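# Open the stapler past upright and leave it standing

## Task

Swing the stapler's cover open until it is well beyond vertical, so staples could go in from above, with the stapler still upright on the table and staying open without the robot holding it; then release it and move the grippers away.

## Robot and tools

Robot: two arms, left_arm and right_arm, each with a two-finger gripper. All positions use one scene frame. Its origin sits on the table top midway between the arms, +z is up, +x points out over the table, and left_arm is on the +y side. The names left and right are labels only and do not match image sides. Bases: left_arm at (-0.026, +0.244, 0) m with quat_wxyz (+0.997, 0, 0, +0.072); right_arm at (-0.014, -0.352, 0) m with quat_wxyz (+1.000, 0, 0, -0.024). The fingers extend along the gripper's own +z axis and close along its y axis. end_effector_position is the point between the pads, roughly 1 cm behind the tips.

Row format, shared by execute_actions and move: one flat list of 16 numbers covering both arms, even when only one arm moves. Order: left x, y, z, qw, qx, qy, qz, opening, then the same eight for right. x, y, z are an absolute target position in metres in the scene frame. The quaternion is an absolute target orientation, w first. So each half is a pose, not an offset. Opening runs from -1 (closed; pads meet near -0.94) to +1 (fully open, 0.093 m). Each millimetre of object width adds about 0.0208 to the reading. Sending a number below the reading for an object's width squeezes it harder. To keep holding, keep sending the same number. To hold an arm still, resend its last reported pose and its opening unchanged. To keep an orientation, repeat the same quaternion rather than copying a drifted reported one.

execute_actions(actions): a list of actions, each up to 15 rows, one row per 1/30 s step. A short action repeats its last row to fill 15 steps, so each action is 0.5 s. An empty list only returns the state and images. A target more than 0.6 m from the gripper's current position along any of its axes is refused for both arms. If the first action fails that check, or any action is malformed, nothing runs.

move(target, speed, blocking): target is one 16-number row as above. The grippers travel in straight lines toward their poses and finish together, taking 0.5 to 10 s. speed is in m/s, 0.002 to 0.5, default 0.25, and turning is capped at twice that in rad/s. The opening is applied at the start. Paths do not avoid obstacles or the other arm, and grippers may lag, stray or overshoot speed near full reach. Faster contact hits harder, and aiming beyond a contact presses harder. With blocking=false you get a result after 0.5 s. Use wait(0) to check it, or stop to brake it; other motion commands are refused until it ends. The move: line reports the ending: done, off_target, moving, held (a check blocked the last step) or fault. It also reports limits: paced means the pose was clipped; held means some steps were blocked, and the arm may then jump faster. It also gives each gripper's distance from its pose.

wait(seconds): 0 to 10, lets the scene run holding the last commands. stop: brakes a running move; the fingers keep moving. zoom_image(camera, region): region is [x0, y0, x1, y1] in pixels, at most 504x504. Cameras are cam_high, cam_low, cam_left_wrist and cam_right_wrist, each 672x504. read_manual gives licence text only. finished_scene(scene) ends scene 1 or 2 irreversibly and reports success.

Controller behaviour: each step, the commanded pose is clipped to within 70 mm and 16 degrees of the measured pose, so far targets take several actions. Joint friction can leave the gripper up to about 31 mm short, and tiny commands may do nothing. Position takes priority over orientation. The reported hand position can be off, more so at long reach.

Result lines: each arm's gripper position and quaternion; Hand target, the pose now being driven toward; grip_measured, the motor position on the opening scale, which keeps heading to the command after the pads touch, so it barely shows contact; and Joint positions, ending with the opening in metres. pose unreachable means the clearance check altered or blocked the command. MOTOR HOT appears from 75 °C. An OVER-TEMPERATURE FAULT at 90 °C halts that arm for 10 s, and at 100 °C the arm goes limp and falls. Holding loads heats motors, even while you are thinking.

Joint ranges (rad): waist -2.618 to 3.054, shoulder 0 to 3.142, elbow 0 to 3.142, wrist pitch -1.571 to 1.571, wrist yaw -1.571 to 1.571, wrist roll -2.094 to 2.094.

Avoid: knocking the stapler or anything else off the table, tipping the stapler over, dropping or slamming parts, hard pushes, and letting the arms hit or press each other. Parts may be tugged briefly now and then. The scene keeps running while you compose replies. Finish with the cover resting open on its own, the grippers open, and both arms withdrawn.

Each tool is called after "Call:" by a JSON object that holds its "name" and its "arguments", one argument or row to a line.

## Session

Call:
{"name": "execute_actions", "arguments": {
  "actions": []
}}

Scene clock: 0.00 s.
left_arm: end_effector_position=(+0.5605, +0.1855, +0.3160) grip_measured=+1.000 end_effector_quat_wxyz=(+0.551, -0.213, +0.803, -0.083) | right_arm: end_effector_position=(+0.1902, -0.4182, +0.1033) grip_measured=+1.000 end_effector_quat_wxyz=(+0.083, +0.599, -0.622, +0.498)
Joint positions: left_arm=[-0.317  1.973  1.942 -0.374 -0.262 -0.519  0.093] | right_arm=[ 0.472  0.963  0.426 -0.731  1.031 -1.282  0.093]
Joint velocities: left_arm=[-0.017 -0.002 -0.002  0.007  0.007 -0.051  0.   ] | right_arm=[ 0.007  0.002 -0.007  0.007  0.007  0.007  0.   ]
Hand target (left_arm): +0.560, +0.186, +0.316; +0.551, -0.213, +0.803, -0.083
Hand target (right_arm): +0.190, -0.418, +0.103; +0.083, +0.599, -0.622, +0.498

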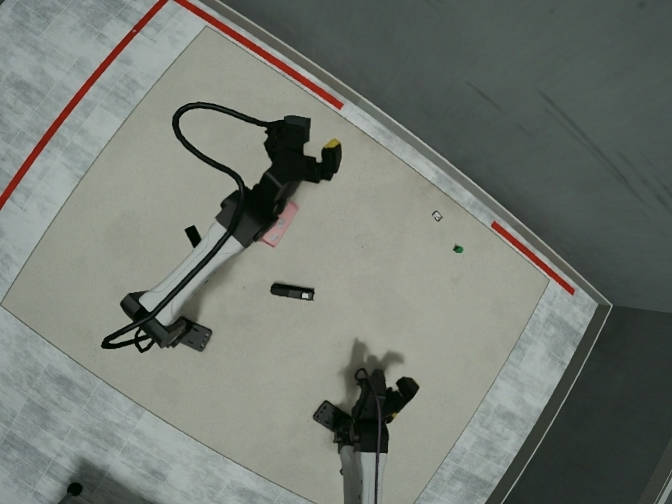

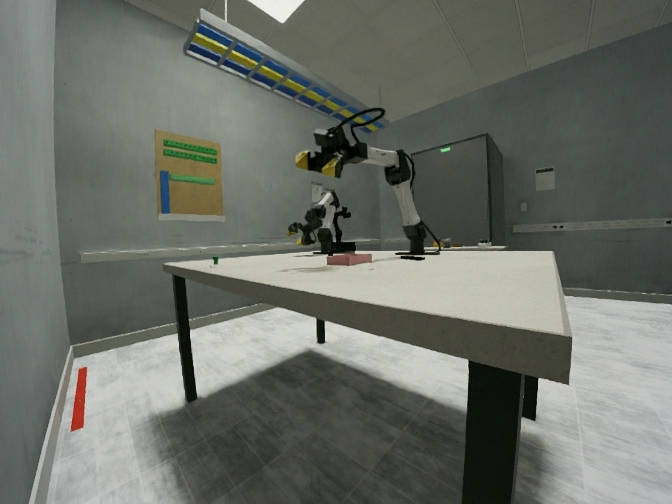

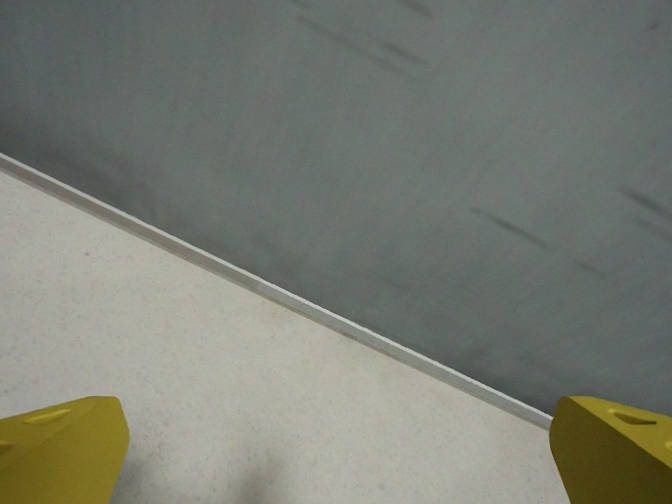

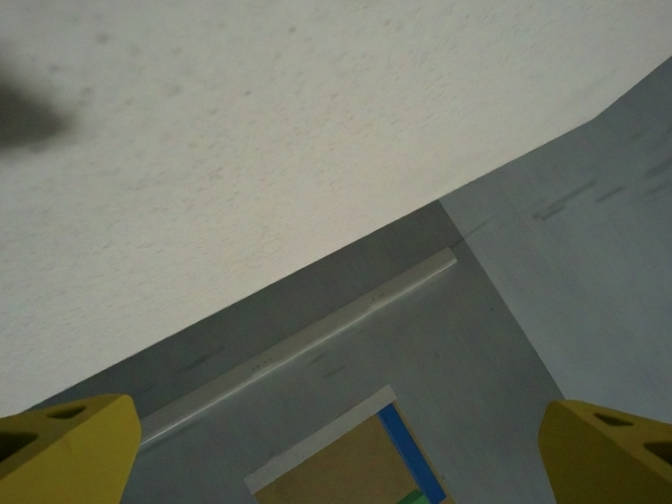

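Call:
{"name": "zoom_image", "arguments": {
  "camera": "cam_high",
  "region": [170, 190, 350, 325]
}}

Call:
{"name": "zoom_image", "arguments": {
  "camera": "cam_low",
  "region": [310, 220, 450, 280]
}}

Region (170, 190, 350, 325) of cam_high's 672x504 image, scaled by 2.800, with more detail than that image has; it fills the top 378 rows of this view, and the rest is white.

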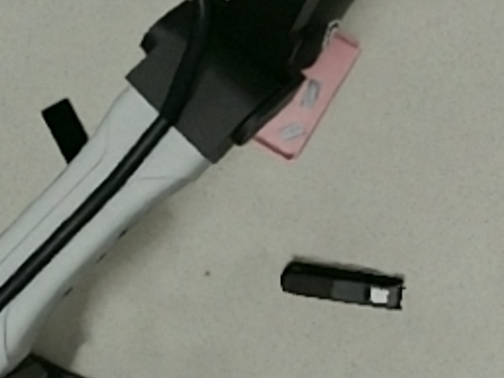

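Region (310, 220, 450, 280) of cam_low's 672x504 image, scaled by 3.600, with more detail than that image has; it fills the top 216 rows of this view, and the rest is white.

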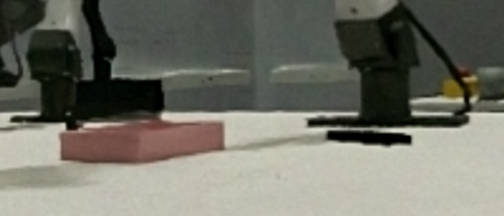

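Call:
{"name": "move", "arguments": {
  "target": [0.21,0.07,0.2,0,0.522,0.853,0,1,0.2,-0.3,0.2,0,0,1,0,1],
  "speed": 0.4
}}

Call:
{"name": "zoom_image", "arguments": {
  "camera": "cam_low",
  "region": [310, 225, 380, 265]
}}

Scene clock: 22.00 s.
left_arm: end_effector_position=(+0.2136, +0.0710, +0.2089) grip_measured=+1.000 end_effector_quat_wxyz=(+0.027, +0.523, +0.852, -0.005) | right_arm: end_effector_position=(+0.2011, -0.2999, +0.1876) grip_measured=+1.000 end_effector_quat_wxyz=(+0.004, -0.014, +1.000, -0.007)
Joint positions: left_arm=[-0.765  1.651  1.709 -1.575  0.007  0.479  0.093] | right_arm=[ 0.296  1.396  1.382 -1.553  0.015  0.22   0.093]
Joint velocities: left_arm=[-0.012  0.007 -0.007  0.007 -0.022 -0.066  0.   ] | right_arm=[-0.007  0.017 -0.007  0.022 -0.007 -0.037  0.   ]
Hand target (left_arm): +0.210, +0.073, +0.199; +0.005, +0.527, +0.850, -0.001
Hand target (right_arm): +0.201, -0.300, +0.197; +0.017, -0.002, +1.000, +0.003
Off the commanded pose (left_arm): 0.010 m, 3 deg.
Off the commanded pose (right_arm): 0.012 m, 2 deg.
joint sent to its limit (left arm) — the command would take joint 4 (wrist pitch) past its lower limit, so that joint was sent only as far as its limit.
joint sent to its limit (right arm) — the command would take joint 4 (wrist pitch) past its lower limit, so that joint was sent only as far as its limit.
move: off_target (left_arm, right_arm)
camera_calibration (this result's frames):
cam_left_wrist: T_world_to_cam=[[-0.89854, -0.438053, -0.0271347, 0.232669], [-0.417958, 0.835177, 0.357478, -0.00166966], [-0.133932, 0.332549, -0.933527, 0.282843], [0, 0, 0, 1]] pos_world=[0.246247, 0.00925685, 0.270952]
cam_right_wrist: T_world_to_cam=[[0.024288, -0.999696, 0.00431421, -0.306685], [-0.908802, -0.0202813, 0.416733, 0.139047], [-0.416519, -0.0140424, -0.909019, 0.331159], [0, 0, 0, 1]] pos_world=[0.271749, -0.299121, 0.244408]

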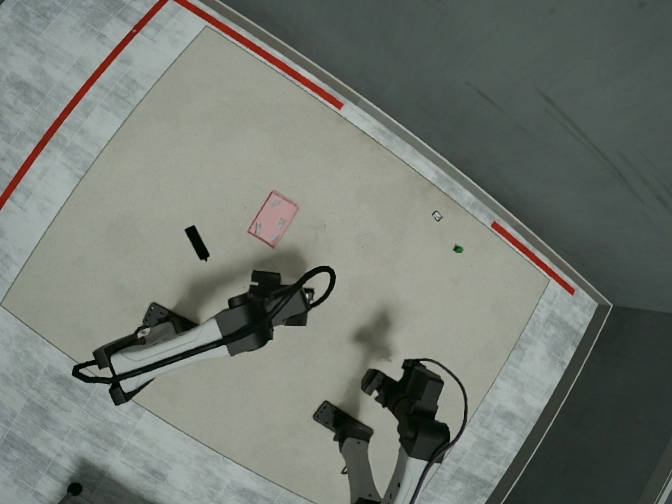

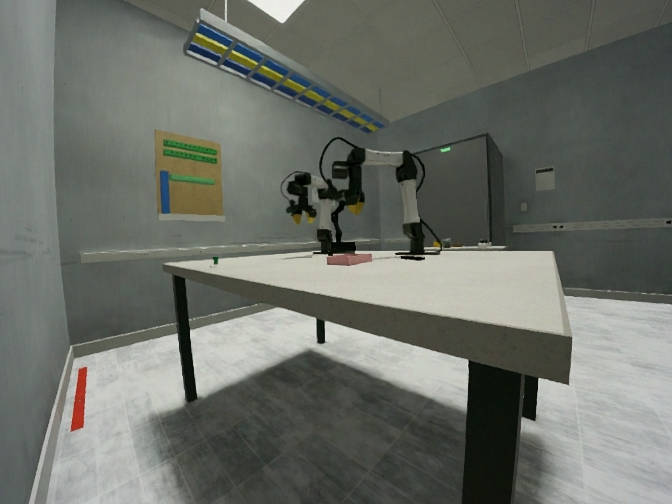

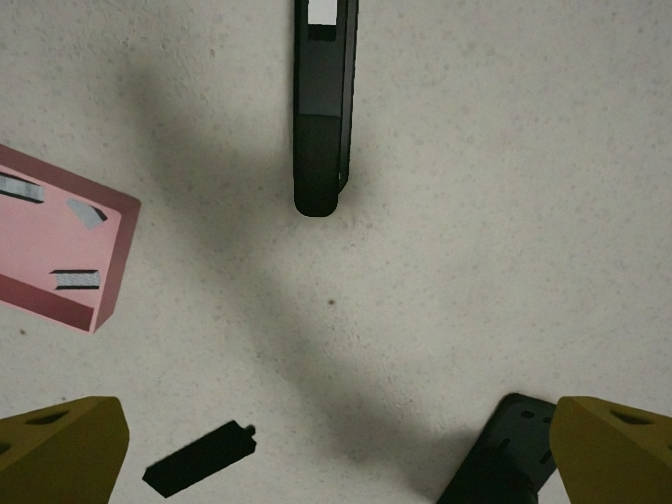

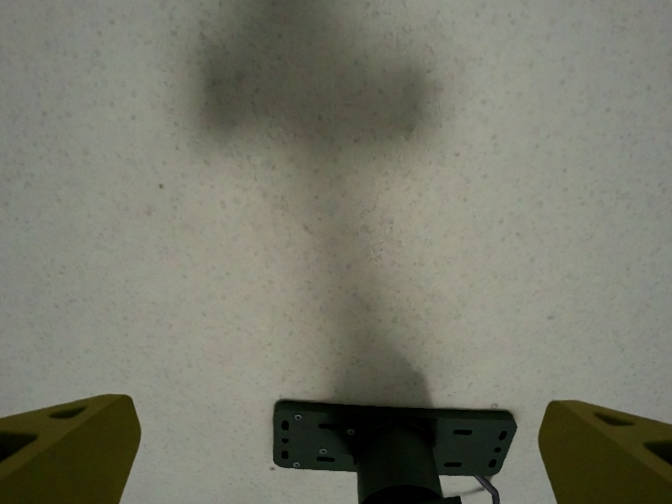

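Region (310, 225, 380, 265) of cam_low's 672x504 image, scaled by 7.200, with more detail than that image has; it fills the top 288 rows of this view, and the rest is white.

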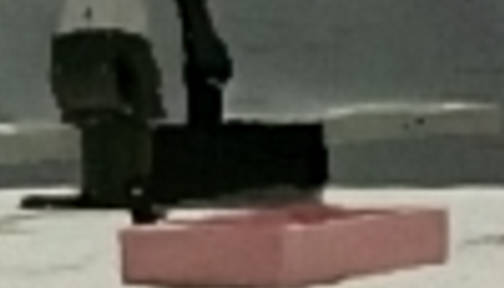

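Call:
{"name": "move", "arguments": {
  "target": [0.215,0.12,0.07,0.353,0.5,0.756,-0.233,0.4,0.3,-0.14,0.16,0,-0.83,0.55,0,1]
}}

Call:
{"name": "zoom_image", "arguments": {
  "camera": "cam_low",
  "region": [300, 210, 390, 265]
}}

Scene clock: 42.83 s.
left_arm: end_effector_position=(+0.2201, +0.1178, +0.0757) grip_measured=+0.401 end_effector_quat_wxyz=(+0.358, +0.502, +0.755, -0.224) | right_arm: end_effector_position=(+0.2996, -0.1444, +0.1607) grip_measured=+1.000 end_effector_quat_wxyz=(-0.005, +0.827, -0.562, +0.009)
Joint positions: left_arm=[-0.188  1.234  0.527 -0.371  0.751  0.93   0.064] | right_arm=[ 0.638  1.974  1.921 -1.5    0.013 -1.357  0.093]
Joint velocities: left_arm=[-0.002  0.007 -0.002  0.051 -0.022  0.051 -0.001] | right_arm=[ 0.002 -0.007 -0.002 -0.037 -0.051 -0.081  0.   ]
Hand target (left_arm): +0.217, +0.119, +0.069; +0.354, +0.498, +0.758, -0.230
Hand target (right_arm): +0.298, -0.138, +0.158; -0.002, +0.834, -0.553, +0.001
Off the commanded pose (left_arm): 0.008 m, 1 deg.
Off the commanded pose (right_arm): 0.004 m, 2 deg.
move: done
camera_calibration (this result's frames):
cam_left_wrist: T_world_to_cam=[[-0.919787, -0.390562, -0.0381301, 0.255269], [-0.335779, 0.833592, -0.438608, 0.0519073], [0.203089, -0.390623, -0.897869, 0.152064], [0, 0, 0, 1]] pos_world=[0.22134, 0.115829, 0.169034]
cam_right_wrist: T_world_to_cam=[[0.931475, 0.36367, 0.00990009, -0.229395], [0.324111, -0.841896, 0.431465, -0.247441], [0.165246, -0.398691, -0.902075, 0.118917], [0, 0, 0, 1]] pos_world=[0.274224, -0.0774842, 0.216305]

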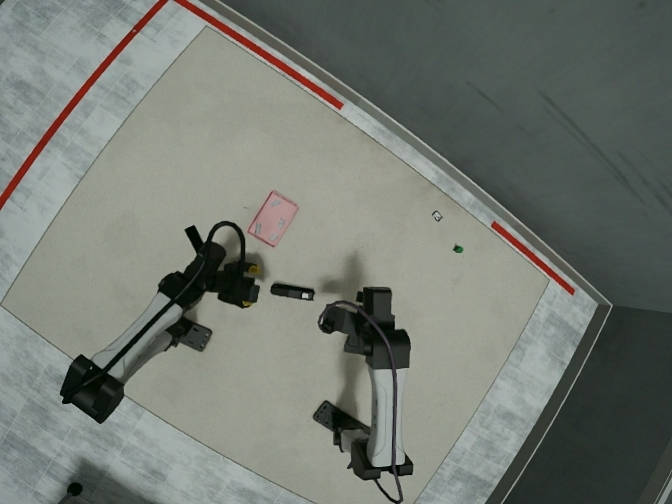

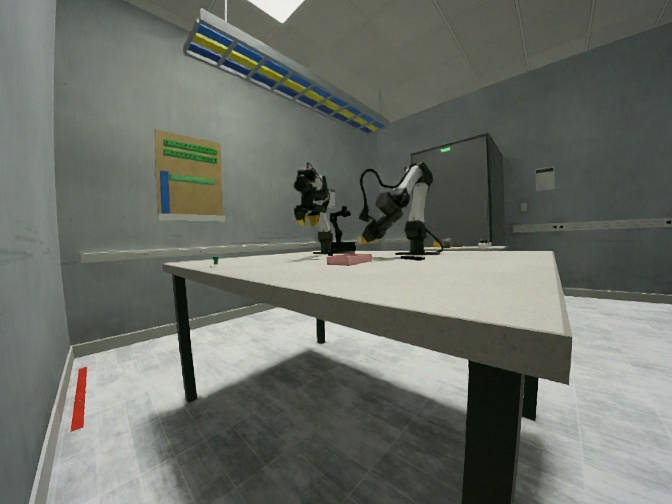

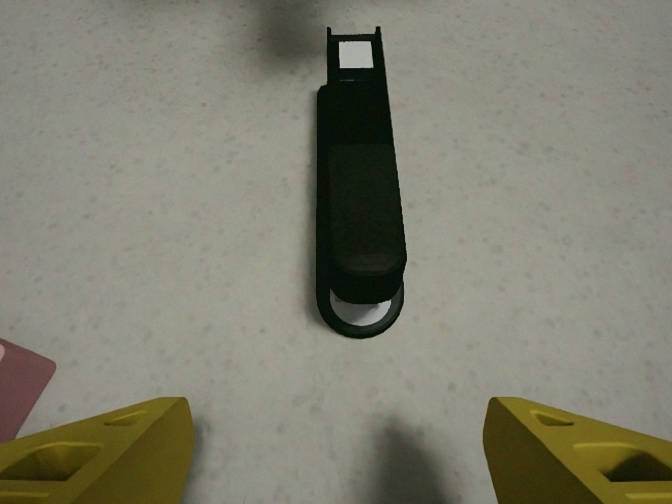

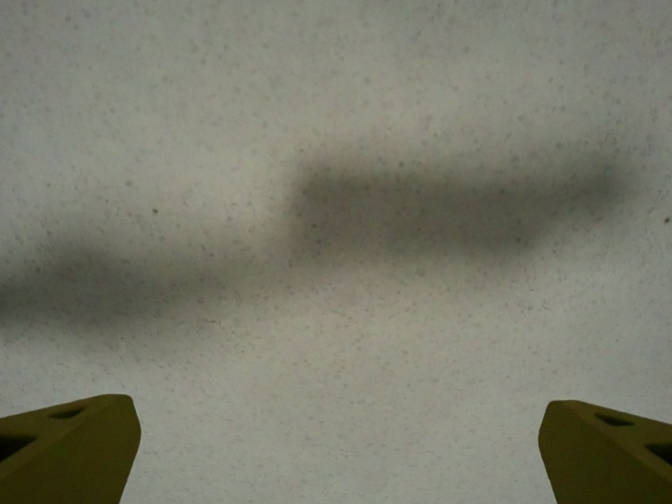

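Region (300, 210, 390, 265) of cam_low's 672x504 image, scaled by 5.600, with more detail than that image has.

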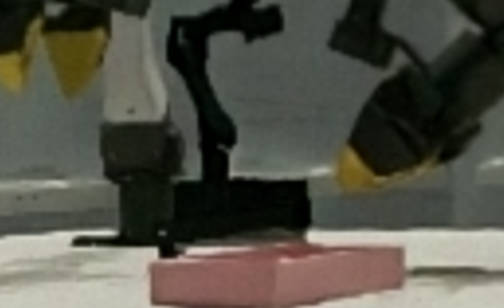

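Call:
{"name": "move", "arguments": {
  "target": [0.236,0.062,0.05,0.353,0.5,0.756,-0.233,0.4,0.3,-0.14,0.16,0,-0.17,0.985,0,1]
}}

Call:
{"name": "move", "arguments": {
  "target": [0.238,0.058,0.01,0.353,0.5,0.756,-0.233,0.4,0.285,-0.06,0.13,-0.216,0.533,0.806,0.143,0.4],
  "speed": 0.15
}}

Scene clock: 61.10 s.
left_arm: end_effector_position=(+0.2417, +0.0623, +0.0587) grip_measured=+0.401 end_effector_quat_wxyz=(+0.364, +0.499, +0.752, -0.230) | right_arm: end_effector_position=(+0.2996, -0.1443, +0.1623) grip_measured=+1.000 end_effector_quat_wxyz=(+0.008, -0.175, +0.985, -0.003)
Joint positions: left_arm=[-0.426  1.398  0.516 -0.014  0.634  0.661  0.064] | right_arm=[ 0.638  1.981  1.937 -1.514  0.012  0.239  0.093]
Joint velocities: left_arm=[-0.022 -0.007 -0.012 -0.051  0.051 -0.037  0.   ] | right_arm=[ 0.007 -0.002  0.002 -0.051 -0.051  0.051  0.   ]
Hand target (left_arm): +0.236, +0.062, +0.050; +0.354, +0.499, +0.756, -0.233
Hand target (right_arm): +0.300, -0.140, +0.160; +0.000, -0.170, +0.985, -0.000
Off the commanded pose (left_arm): 0.010 m, 1 deg.
Off the commanded pose (right_arm): 0.005 m, 1 deg.
move: done
camera_calibration (this result's frames):
cam_left_wrist: T_world_to_cam=[[-0.919942, -0.390347, -0.0365612, 0.252807], [-0.332434, 0.82608, -0.455061, 0.0985957], [0.207834, -0.406475, -0.88971, 0.110125], [0, 0, 0, 1]] pos_world=[0.242456, 0.0619975, 0.152089]
cam_right_wrist: T_world_to_cam=[[0.340463, -0.940258, -0.000345678, -0.238849], [-0.857544, -0.310664, 0.410008, 0.186096], [-0.38562, -0.139296, -0.912082, 0.32456], [0, 0, 0, 1]] pos_world=[0.366061, -0.121557, 0.219642]

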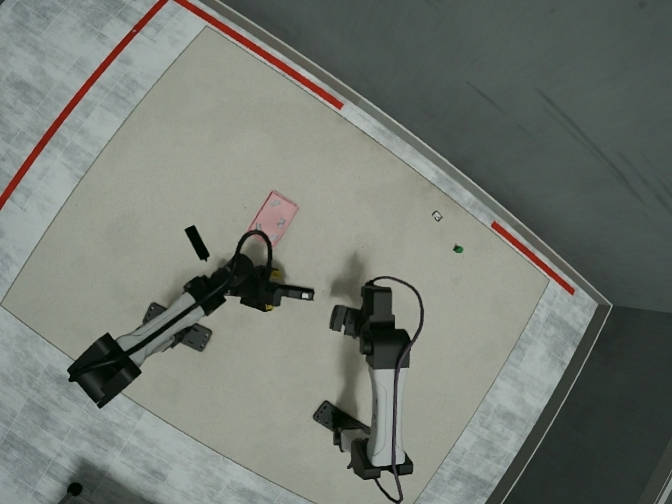

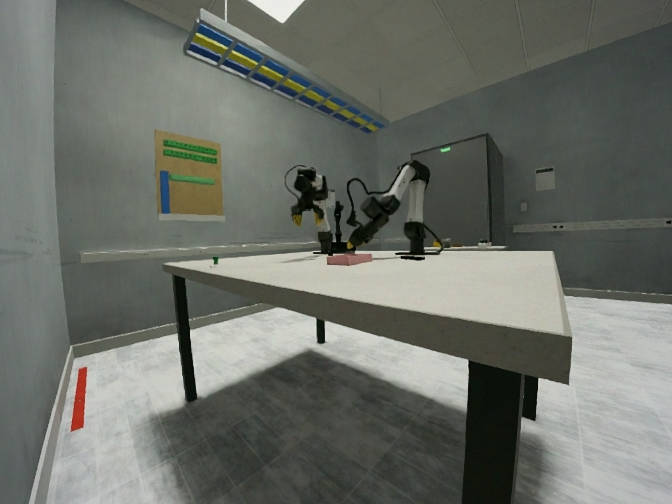

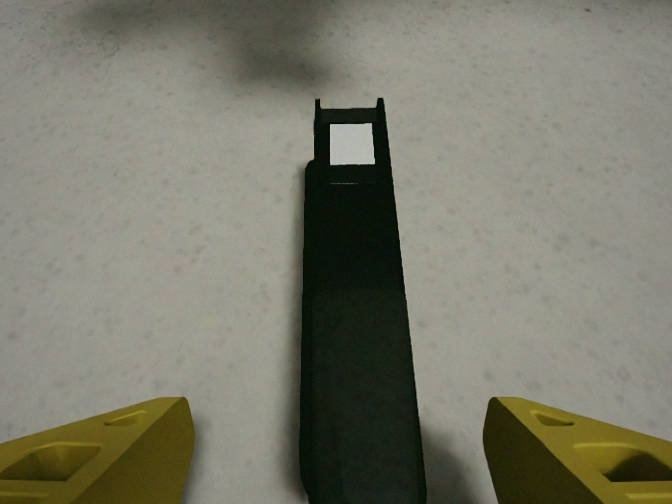

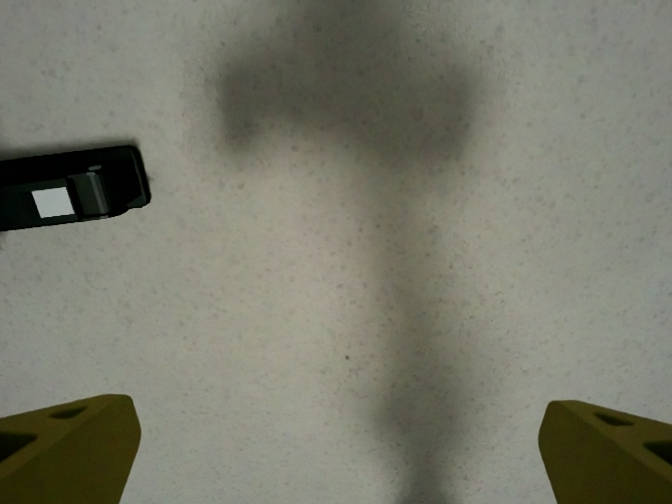

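Scene clock: 66.93 s.
left_arm: end_effector_position=(+0.2459, +0.0582, +0.0180) grip_measured=+0.401 end_effector_quat_wxyz=(+0.364, +0.500, +0.752, -0.229) | right_arm: end_effector_position=(+0.2854, -0.0572, +0.1293) grip_measured=+0.403 end_effector_quat_wxyz=(-0.211, +0.526, +0.812, +0.141)
Joint positions: left_arm=[-0.438  1.581  0.451  0.239  0.626  0.651  0.064] | right_arm=[ 0.63   2.033  1.792 -1.231 -0.504  1.757  0.065]
Joint velocities: left_arm=[ 0.007 -0.007 -0.002  0.037 -0.022 -0.051 -0.001] | right_arm=[-0.017  0.017 -0.002 -0.007 -0.007  0.037 -0.001]
Hand target (left_arm): +0.239, +0.058, +0.010; +0.353, +0.500, +0.756, -0.233
Hand target (right_arm): +0.284, -0.060, +0.129; -0.216, +0.533, +0.806, +0.142
Off the commanded pose (left_arm): 0.011 m, 1 deg.
Off the commanded pose (right_arm): 0.003 m, 1 deg.
move: off_target (left_arm)
camera_calibration (this result's frames):
cam_left_wrist: T_world_to_cam=[[-0.920299, -0.389457, -0.0370519, 0.253593], [-0.331547, 0.826703, -0.454574, 0.084596], [0.207668, -0.40606, -0.889938, 0.0713983], [0, 0, 0, 1]] pos_world=[0.246601, 0.0578197, 0.111391]
cam_right_wrist: T_world_to_cam=[[-0.916224, -0.400418, -0.0141061, 0.239228], [-0.243474, 0.528459, 0.813297, 0.0351605], [-0.318205, 0.748596, -0.581678, 0.289945], [0, 0, 0, 1]] pos_world=[0.320009, -0.139841, 0.143433]

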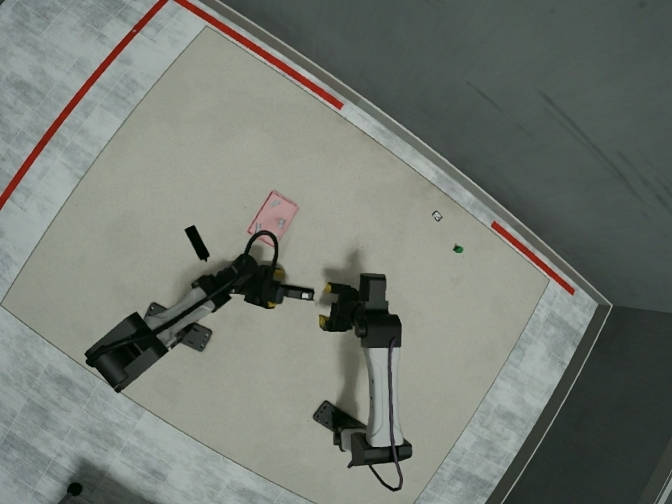

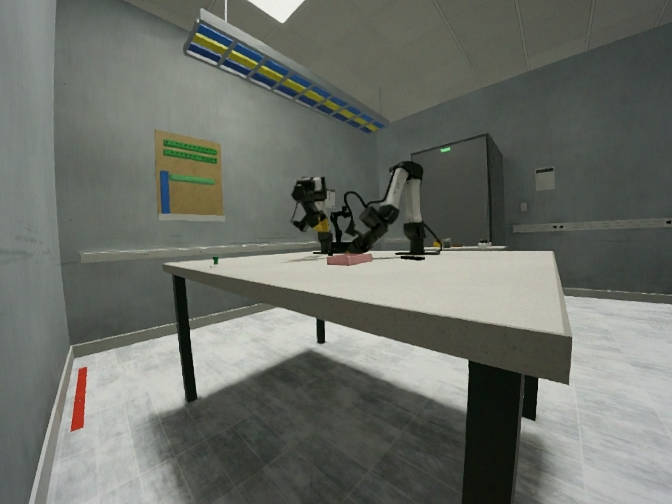

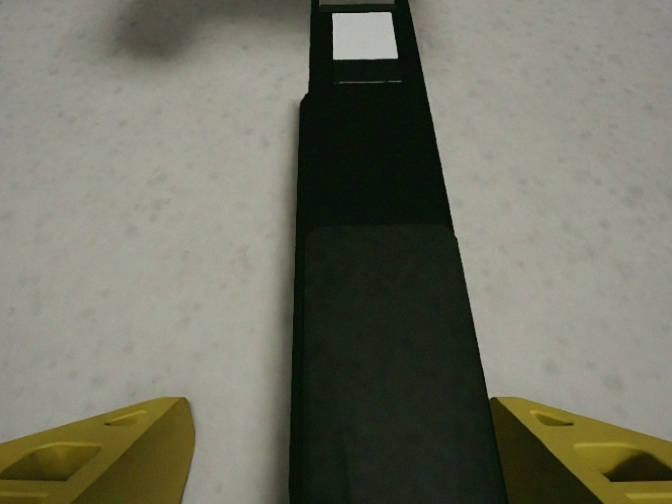

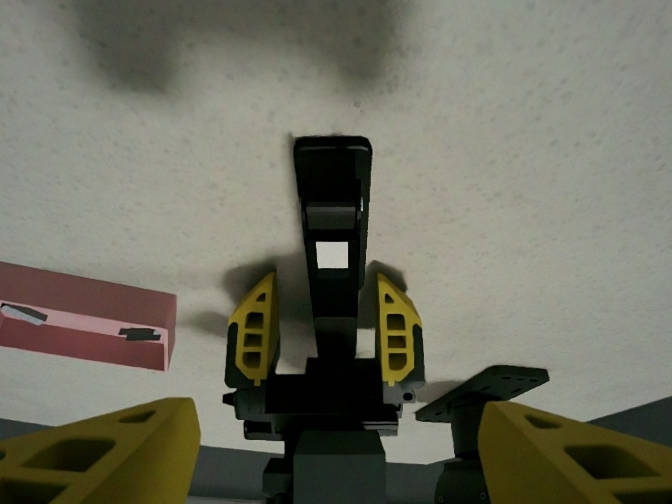

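Call:
{"name": "move", "arguments": {
  "target": [0.227,0.061,0.005,0.43,0.473,0.715,-0.284,0.4,0.285,-0.06,0.13,-0.216,0.533,0.806,0.143,0.4],
  "speed": 0.08
}}

Call:
{"name": "move", "arguments": {
  "target": [0.227,0.061,0.005,0.43,0.473,0.715,-0.284,-0.5,0.262,0.0,0.085,-0.216,0.533,0.806,0.143,0.4],
  "speed": 0.1
}}

Call:
{"name": "zoom_image", "arguments": {
  "camera": "cam_low",
  "region": [300, 200, 390, 265]
}}

Scene clock: 75.13 s.
left_arm: end_effector_position=(+0.2388, +0.0590, +0.0141) grip_measured=+0.401 end_effector_quat_wxyz=(+0.448, +0.477, +0.706, -0.273) | right_arm: end_effector_position=(+0.2858, -0.0569, +0.1293) grip_measured=+0.403 end_effector_quat_wxyz=(-0.211, +0.527, +0.811, +0.142)
Joint positions: left_arm=[-0.378  1.738  0.276  0.775  0.779  0.569  0.064] | right_arm=[ 0.63   2.033  1.792 -1.229 -0.504  1.76   0.065]
Joint velocities: left_arm=[ 0.017  0.002 -0.017  0.022 -0.007 -0.022 -0.001] | right_arm=[-0.002 -0.022 -0.022 -0.051  0.007 -0.037  0.   ]
Hand target (left_arm): +0.228, +0.061, +0.004; +0.430, +0.472, +0.715, -0.283
Hand target (right_arm): +0.285, -0.060, +0.130; -0.216, +0.533, +0.806, +0.143
Off the commanded pose (left_arm): 0.015 m, 3 deg.
Off the commanded pose (right_arm): 0.003 m, 1 deg.
move: off_target (left_arm)
camera_calibration (this result's frames):
cam_left_wrist: T_world_to_cam=[[-0.916448, -0.395496, -0.0608693, 0.246951], [-0.271233, 0.725801, -0.632175, 0.0738937], [0.294202, -0.562846, -0.772431, 0.0566814], [0, 0, 0, 1]] pos_world=[0.229684, 0.0759389, 0.105528]
cam_right_wrist: T_world_to_cam=[[-0.917265, -0.398002, -0.014798, 0.240237], [-0.242354, 0.528292, 0.81374, 0.0347093], [-0.316052, 0.750002, -0.581041, 0.2892], [0, 0, 0, 1]] pos_world=[0.320175, -0.139623, 0.143348]

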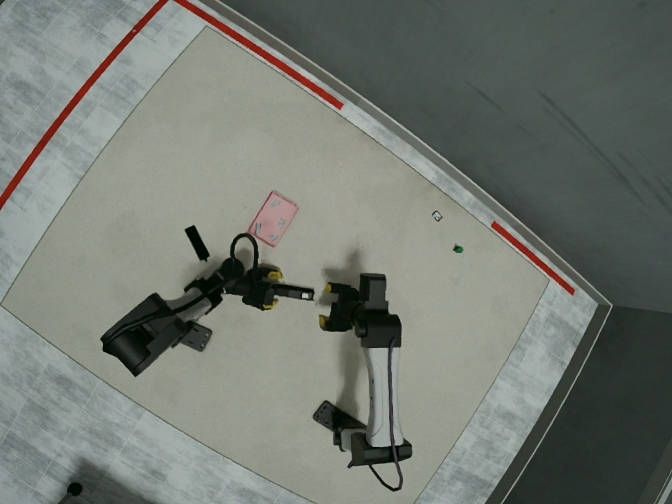

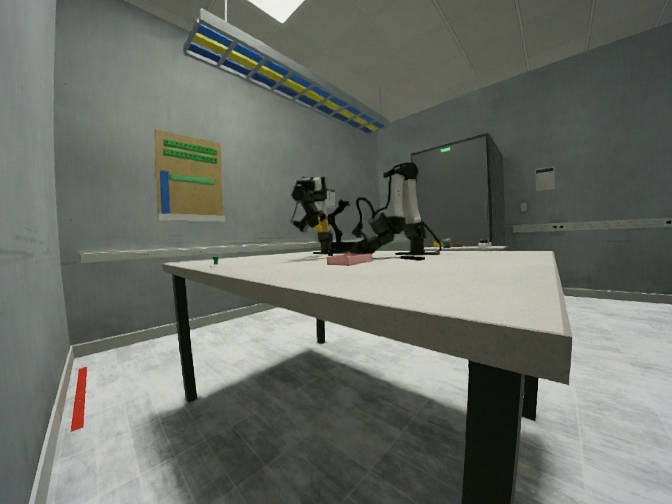

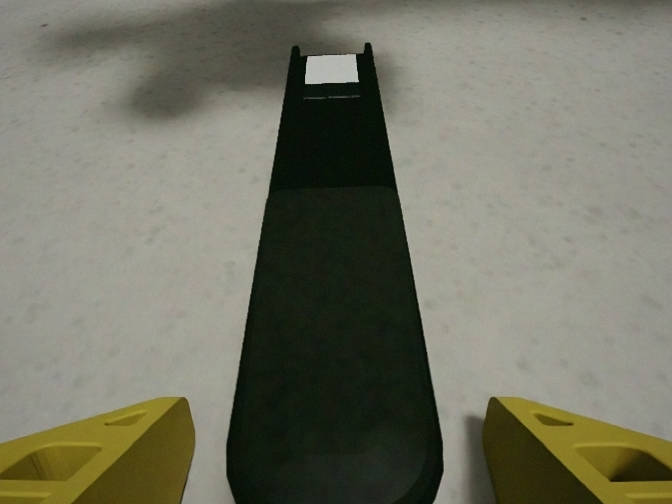

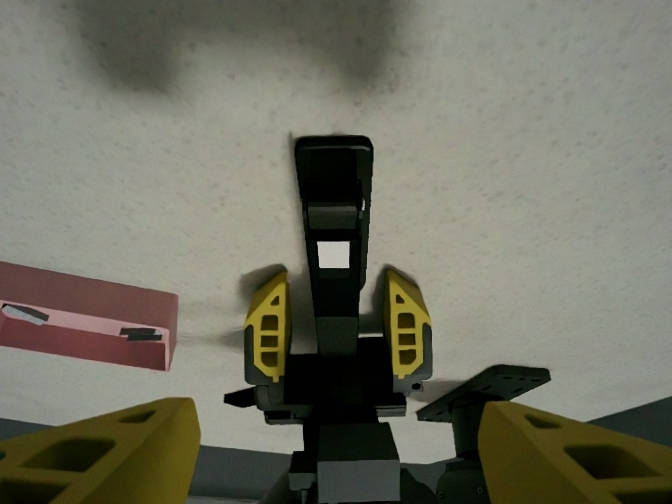

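Scene clock: 76.40 s.
left_arm: end_effector_position=(+0.2386, +0.0588, +0.0142) grip_measured=-0.391 end_effector_quat_wxyz=(+0.448, +0.477, +0.706, -0.273) | right_arm: end_effector_position=(+0.2653, +0.0014, +0.0999) grip_measured=+0.403 end_effector_quat_wxyz=(-0.215, +0.526, +0.807, +0.161)
Joint positions: left_arm=[-0.378  1.738  0.276  0.775  0.78   0.569  0.026] | right_arm=[ 0.768  2.063  1.704 -0.996 -0.504  1.931  0.065]
Joint velocities: left_arm=[ 0.012  0.012  0.007 -0.007  0.037 -0.007 -0.003] | right_arm=[-0.002  0.002 -0.002  0.081 -0.081 -0.022  0.   ]
Hand target (left_arm): +0.227, +0.061, +0.005; +0.430, +0.473, +0.715, -0.284
Hand target (right_arm): +0.261, -0.000, +0.085; -0.216, +0.533, +0.806, +0.143
Off the commanded pose (left_arm): 0.015 m, 3 deg.
Off the commanded pose (right_arm): 0.015 m, 2 deg.
move: off_target (left_arm, right_arm)
camera_calibration (this result's frames):
cam_left_wrist: T_world_to_cam=[[-0.916929, -0.394471, -0.060292, 0.246783], [-0.270519, 0.725526, -0.632796, 0.0738774], [0.293363, -0.563919, -0.771967, 0.0569973], [0, 0, 0, 1]] pos_world=[0.229546, 0.0758903, 0.105628]
cam_right_wrist: T_world_to_cam=[[-0.92104, -0.387462, -0.0394702, 0.247619], [-0.245814, 0.499717, 0.830577, 0.0221505], [-0.302093, 0.774697, -0.555503, 0.215603], [0, 0, 0, 1]] pos_world=[0.298644, -0.0821531, 0.111144]

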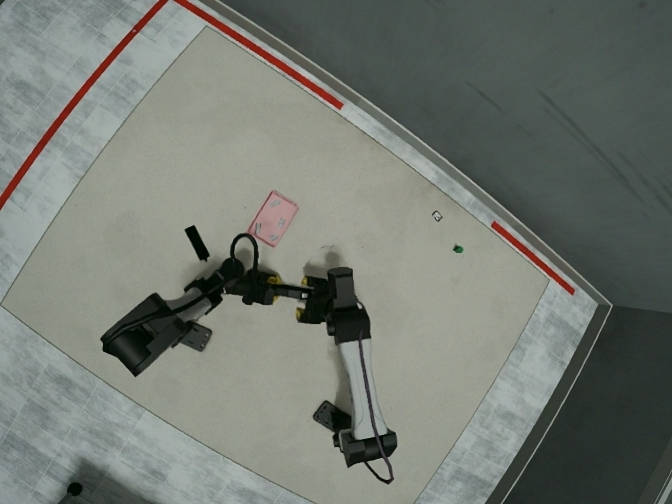

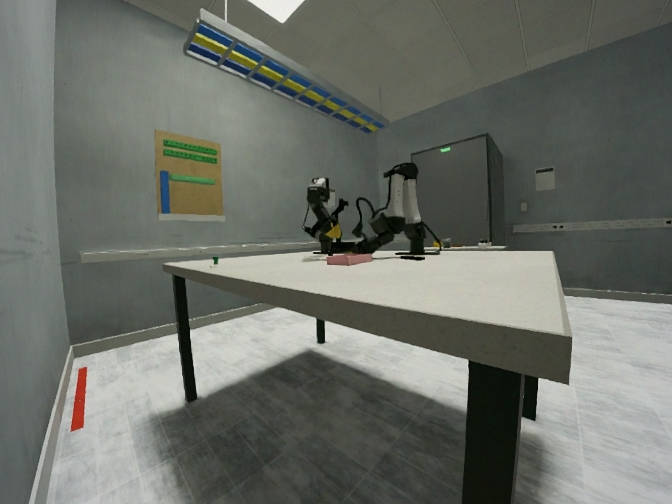

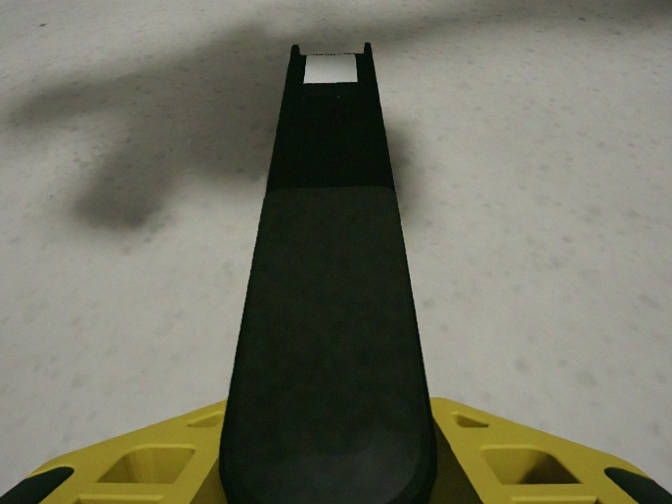

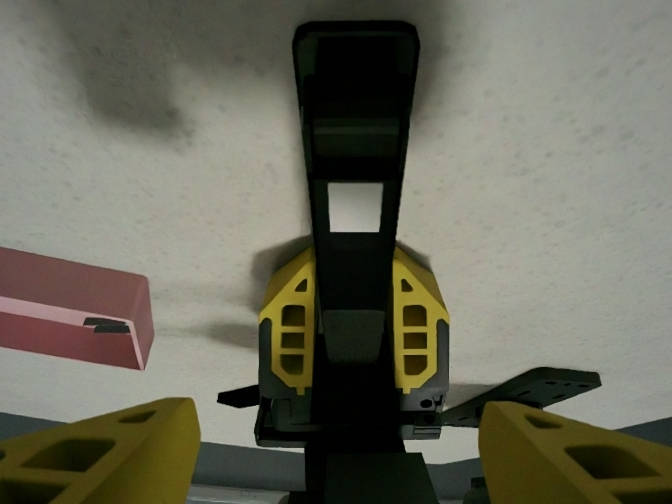

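Region (300, 200, 390, 265) of cam_low's 672x504 image, scaled by 5.600, with more detail than that image has.

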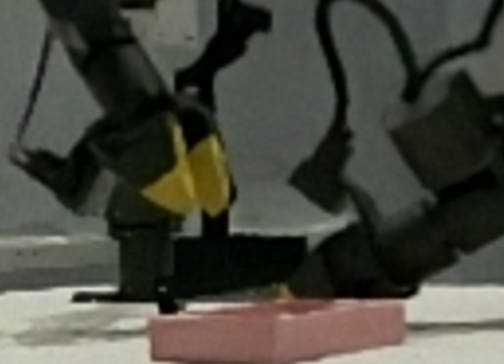

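Call:
{"name": "move", "arguments": {
  "target": [0.227,0.061,0.005,0.43,0.473,0.715,-0.284,-0.5,0.248,0.025,0.075,-0.108,0.547,0.826,0.072,0.4],
  "speed": 0.08
}}

Call:
{"name": "move", "arguments": {
  "target": [0.227,0.061,0.005,0.43,0.473,0.715,-0.284,-0.5,0.248,0.025,0.048,-0.108,0.547,0.826,0.072,0.4],
  "speed": 0.06
}}

Call:
{"name": "zoom_image", "arguments": {
  "camera": "cam_low",
  "region": [300, 200, 390, 265]
}}

Scene clock: 88.43 s.
left_arm: end_effector_position=(+0.2386, +0.0588, +0.0142) grip_measured=-0.391 end_effector_quat_wxyz=(+0.448, +0.477, +0.706, -0.273) | right_arm: end_effector_position=(+0.2487, +0.0225, +0.0799) grip_measured=+0.403 end_effector_quat_wxyz=(-0.113, +0.545, +0.827, +0.083)
Joint positions: left_arm=[-0.378  1.738  0.276  0.775  0.78   0.569  0.026] | right_arm=[ 0.918  2.175  1.873 -1.127 -0.244  2.053  0.065]
Joint velocities: left_arm=[ 0.007  0.007 -0.002 -0.022 -0.051 -0.11   0.   ] | right_arm=[-0.002 -0.002  0.002 -0.066 -0.051 -0.022  0.   ]
Hand target (left_arm): +0.227, +0.061, +0.005; +0.430, +0.473, +0.715, -0.284
Hand target (right_arm): +0.248, +0.025, +0.075; -0.108, +0.547, +0.827, +0.073
Off the commanded pose (left_arm): 0.015 m, 3 deg.
Off the commanded pose (right_arm): 0.006 m, 1 deg.
move: off_target (left_arm)
camera_calibration (this result's frames):
cam_left_wrist: T_world_to_cam=[[-0.916929, -0.394471, -0.060292, 0.246783], [-0.270519, 0.725526, -0.632796, 0.0738774], [0.293363, -0.563919, -0.771967, 0.0569973], [0, 0, 0, 1]] pos_world=[0.229546, 0.0758903, 0.105628]
cam_right_wrist: T_world_to_cam=[[-0.921765, -0.387144, -0.0216503, 0.238523], [-0.304787, 0.688898, 0.657666, 0.0483141], [-0.239697, 0.612812, -0.752999, 0.187054], [0, 0, 0, 1]] pos_world=[0.279424, -0.0555696, 0.114241]

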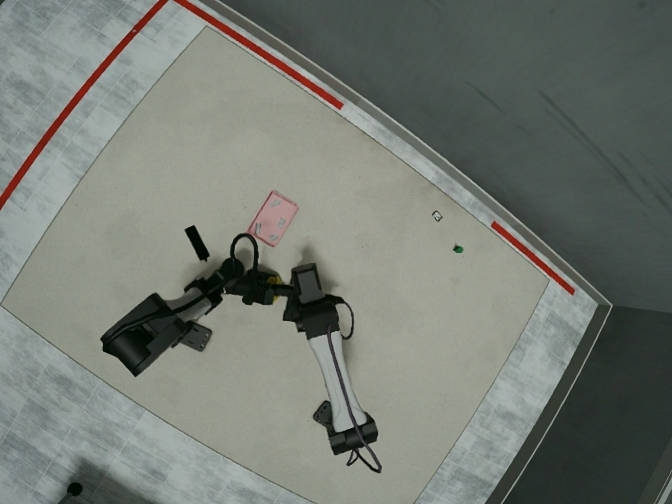

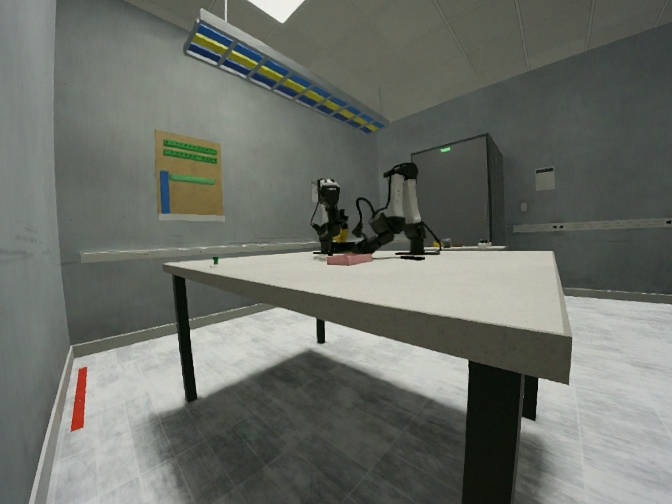

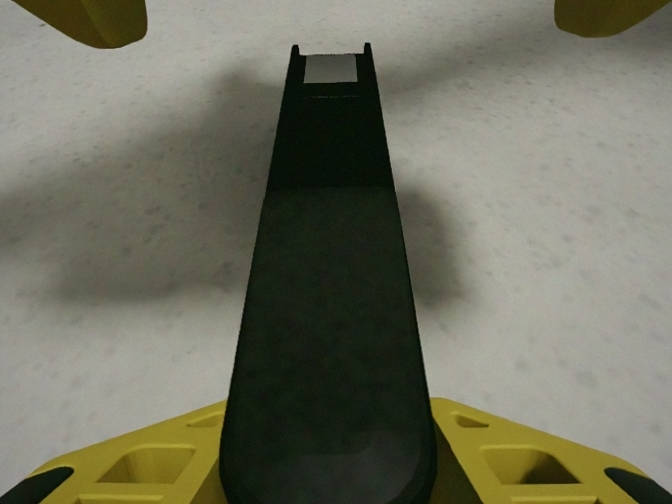

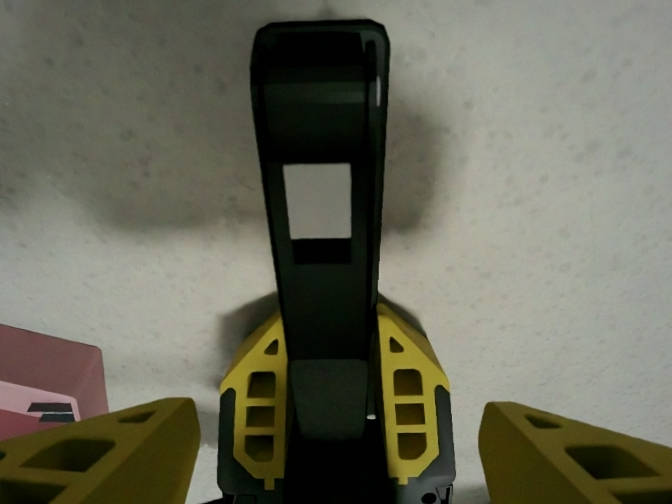

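Scene clock: 89.37 s.
left_arm: end_effector_position=(+0.2386, +0.0588, +0.0142) grip_measured=-0.391 end_effector_quat_wxyz=(+0.447, +0.477, +0.706, -0.273) | right_arm: end_effector_position=(+0.2529, +0.0272, +0.0636) grip_measured=+0.403 end_effector_quat_wxyz=(-0.112, +0.544, +0.827, +0.090)
Joint positions: left_arm=[-0.378  1.738  0.276  0.775  0.78   0.569  0.026] | right_arm=[ 0.918  2.194  1.836 -1.057 -0.243  2.053  0.065]
Joint velocities: left_arm=[ 0.002 -0.007  0.002  0.081 -0.037 -0.022 -0.001] | right_arm=[ 0.002 -0.007 -0.012 -0.022  0.022 -0.022 -0.001]
Hand target (left_arm): +0.227, +0.061, +0.005; +0.430, +0.473, +0.715, -0.284
Hand target (right_arm): +0.248, +0.024, +0.048; -0.108, +0.547, +0.827, +0.072
Off the commanded pose (left_arm): 0.015 m, 3 deg.
Off the commanded pose (right_arm): 0.017 m, 2 deg.
move: off_target (left_arm, right_arm)
camera_calibration (this result's frames):
cam_left_wrist: T_world_to_cam=[[-0.916951, -0.394465, -0.0599868, 0.246743], [-0.270753, 0.725583, -0.632632, 0.0738714], [0.293077, -0.56385, -0.772126, 0.0570392], [0, 0, 0, 1]] pos_world=[0.229535, 0.0758931, 0.105576]
cam_right_wrist: T_world_to_cam=[[-0.921686, -0.386359, -0.0349586, 0.244573], [-0.311088, 0.682257, 0.661626, 0.0586218], [-0.231774, 0.620687, -0.749019, 0.170493], [0, 0, 0, 1]] pos_world=[0.283172, -0.0513252, 0.0974668]

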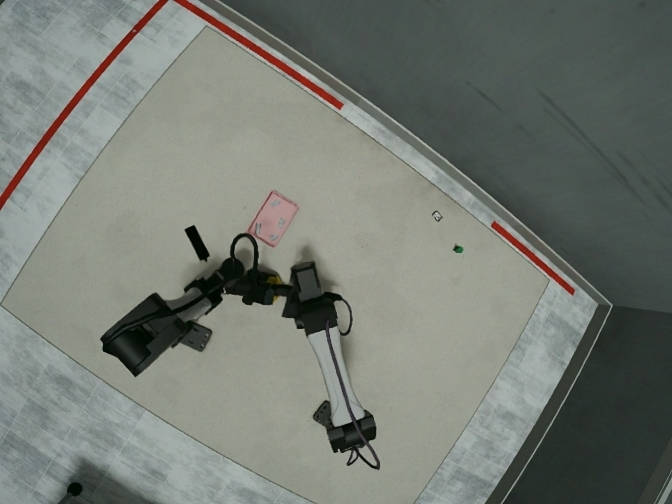

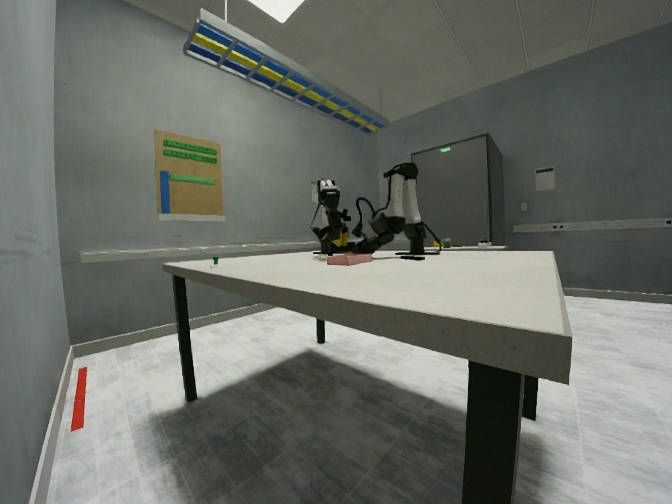

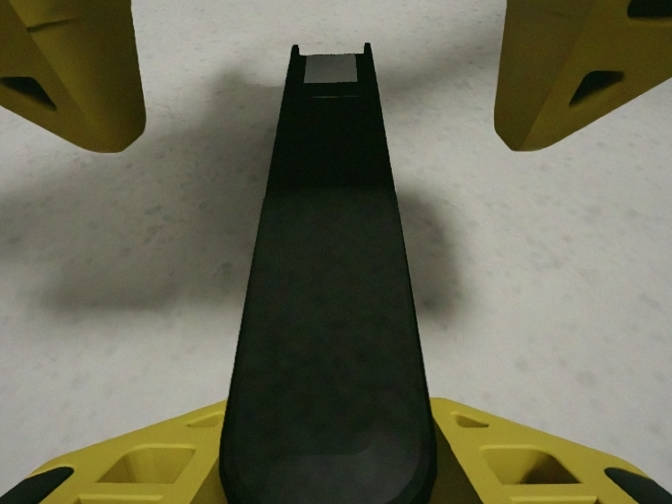

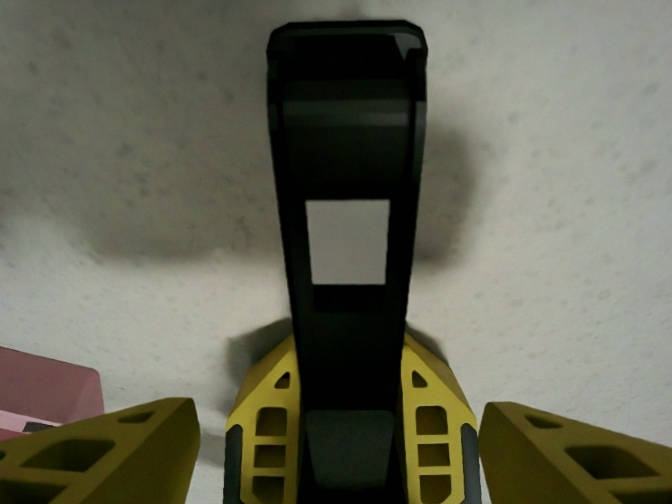

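Region (300, 200, 390, 265) of cam_low's 672x504 image, scaled by 5.600, with more detail than that image has.

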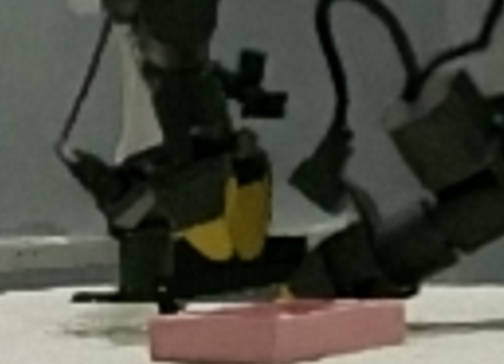

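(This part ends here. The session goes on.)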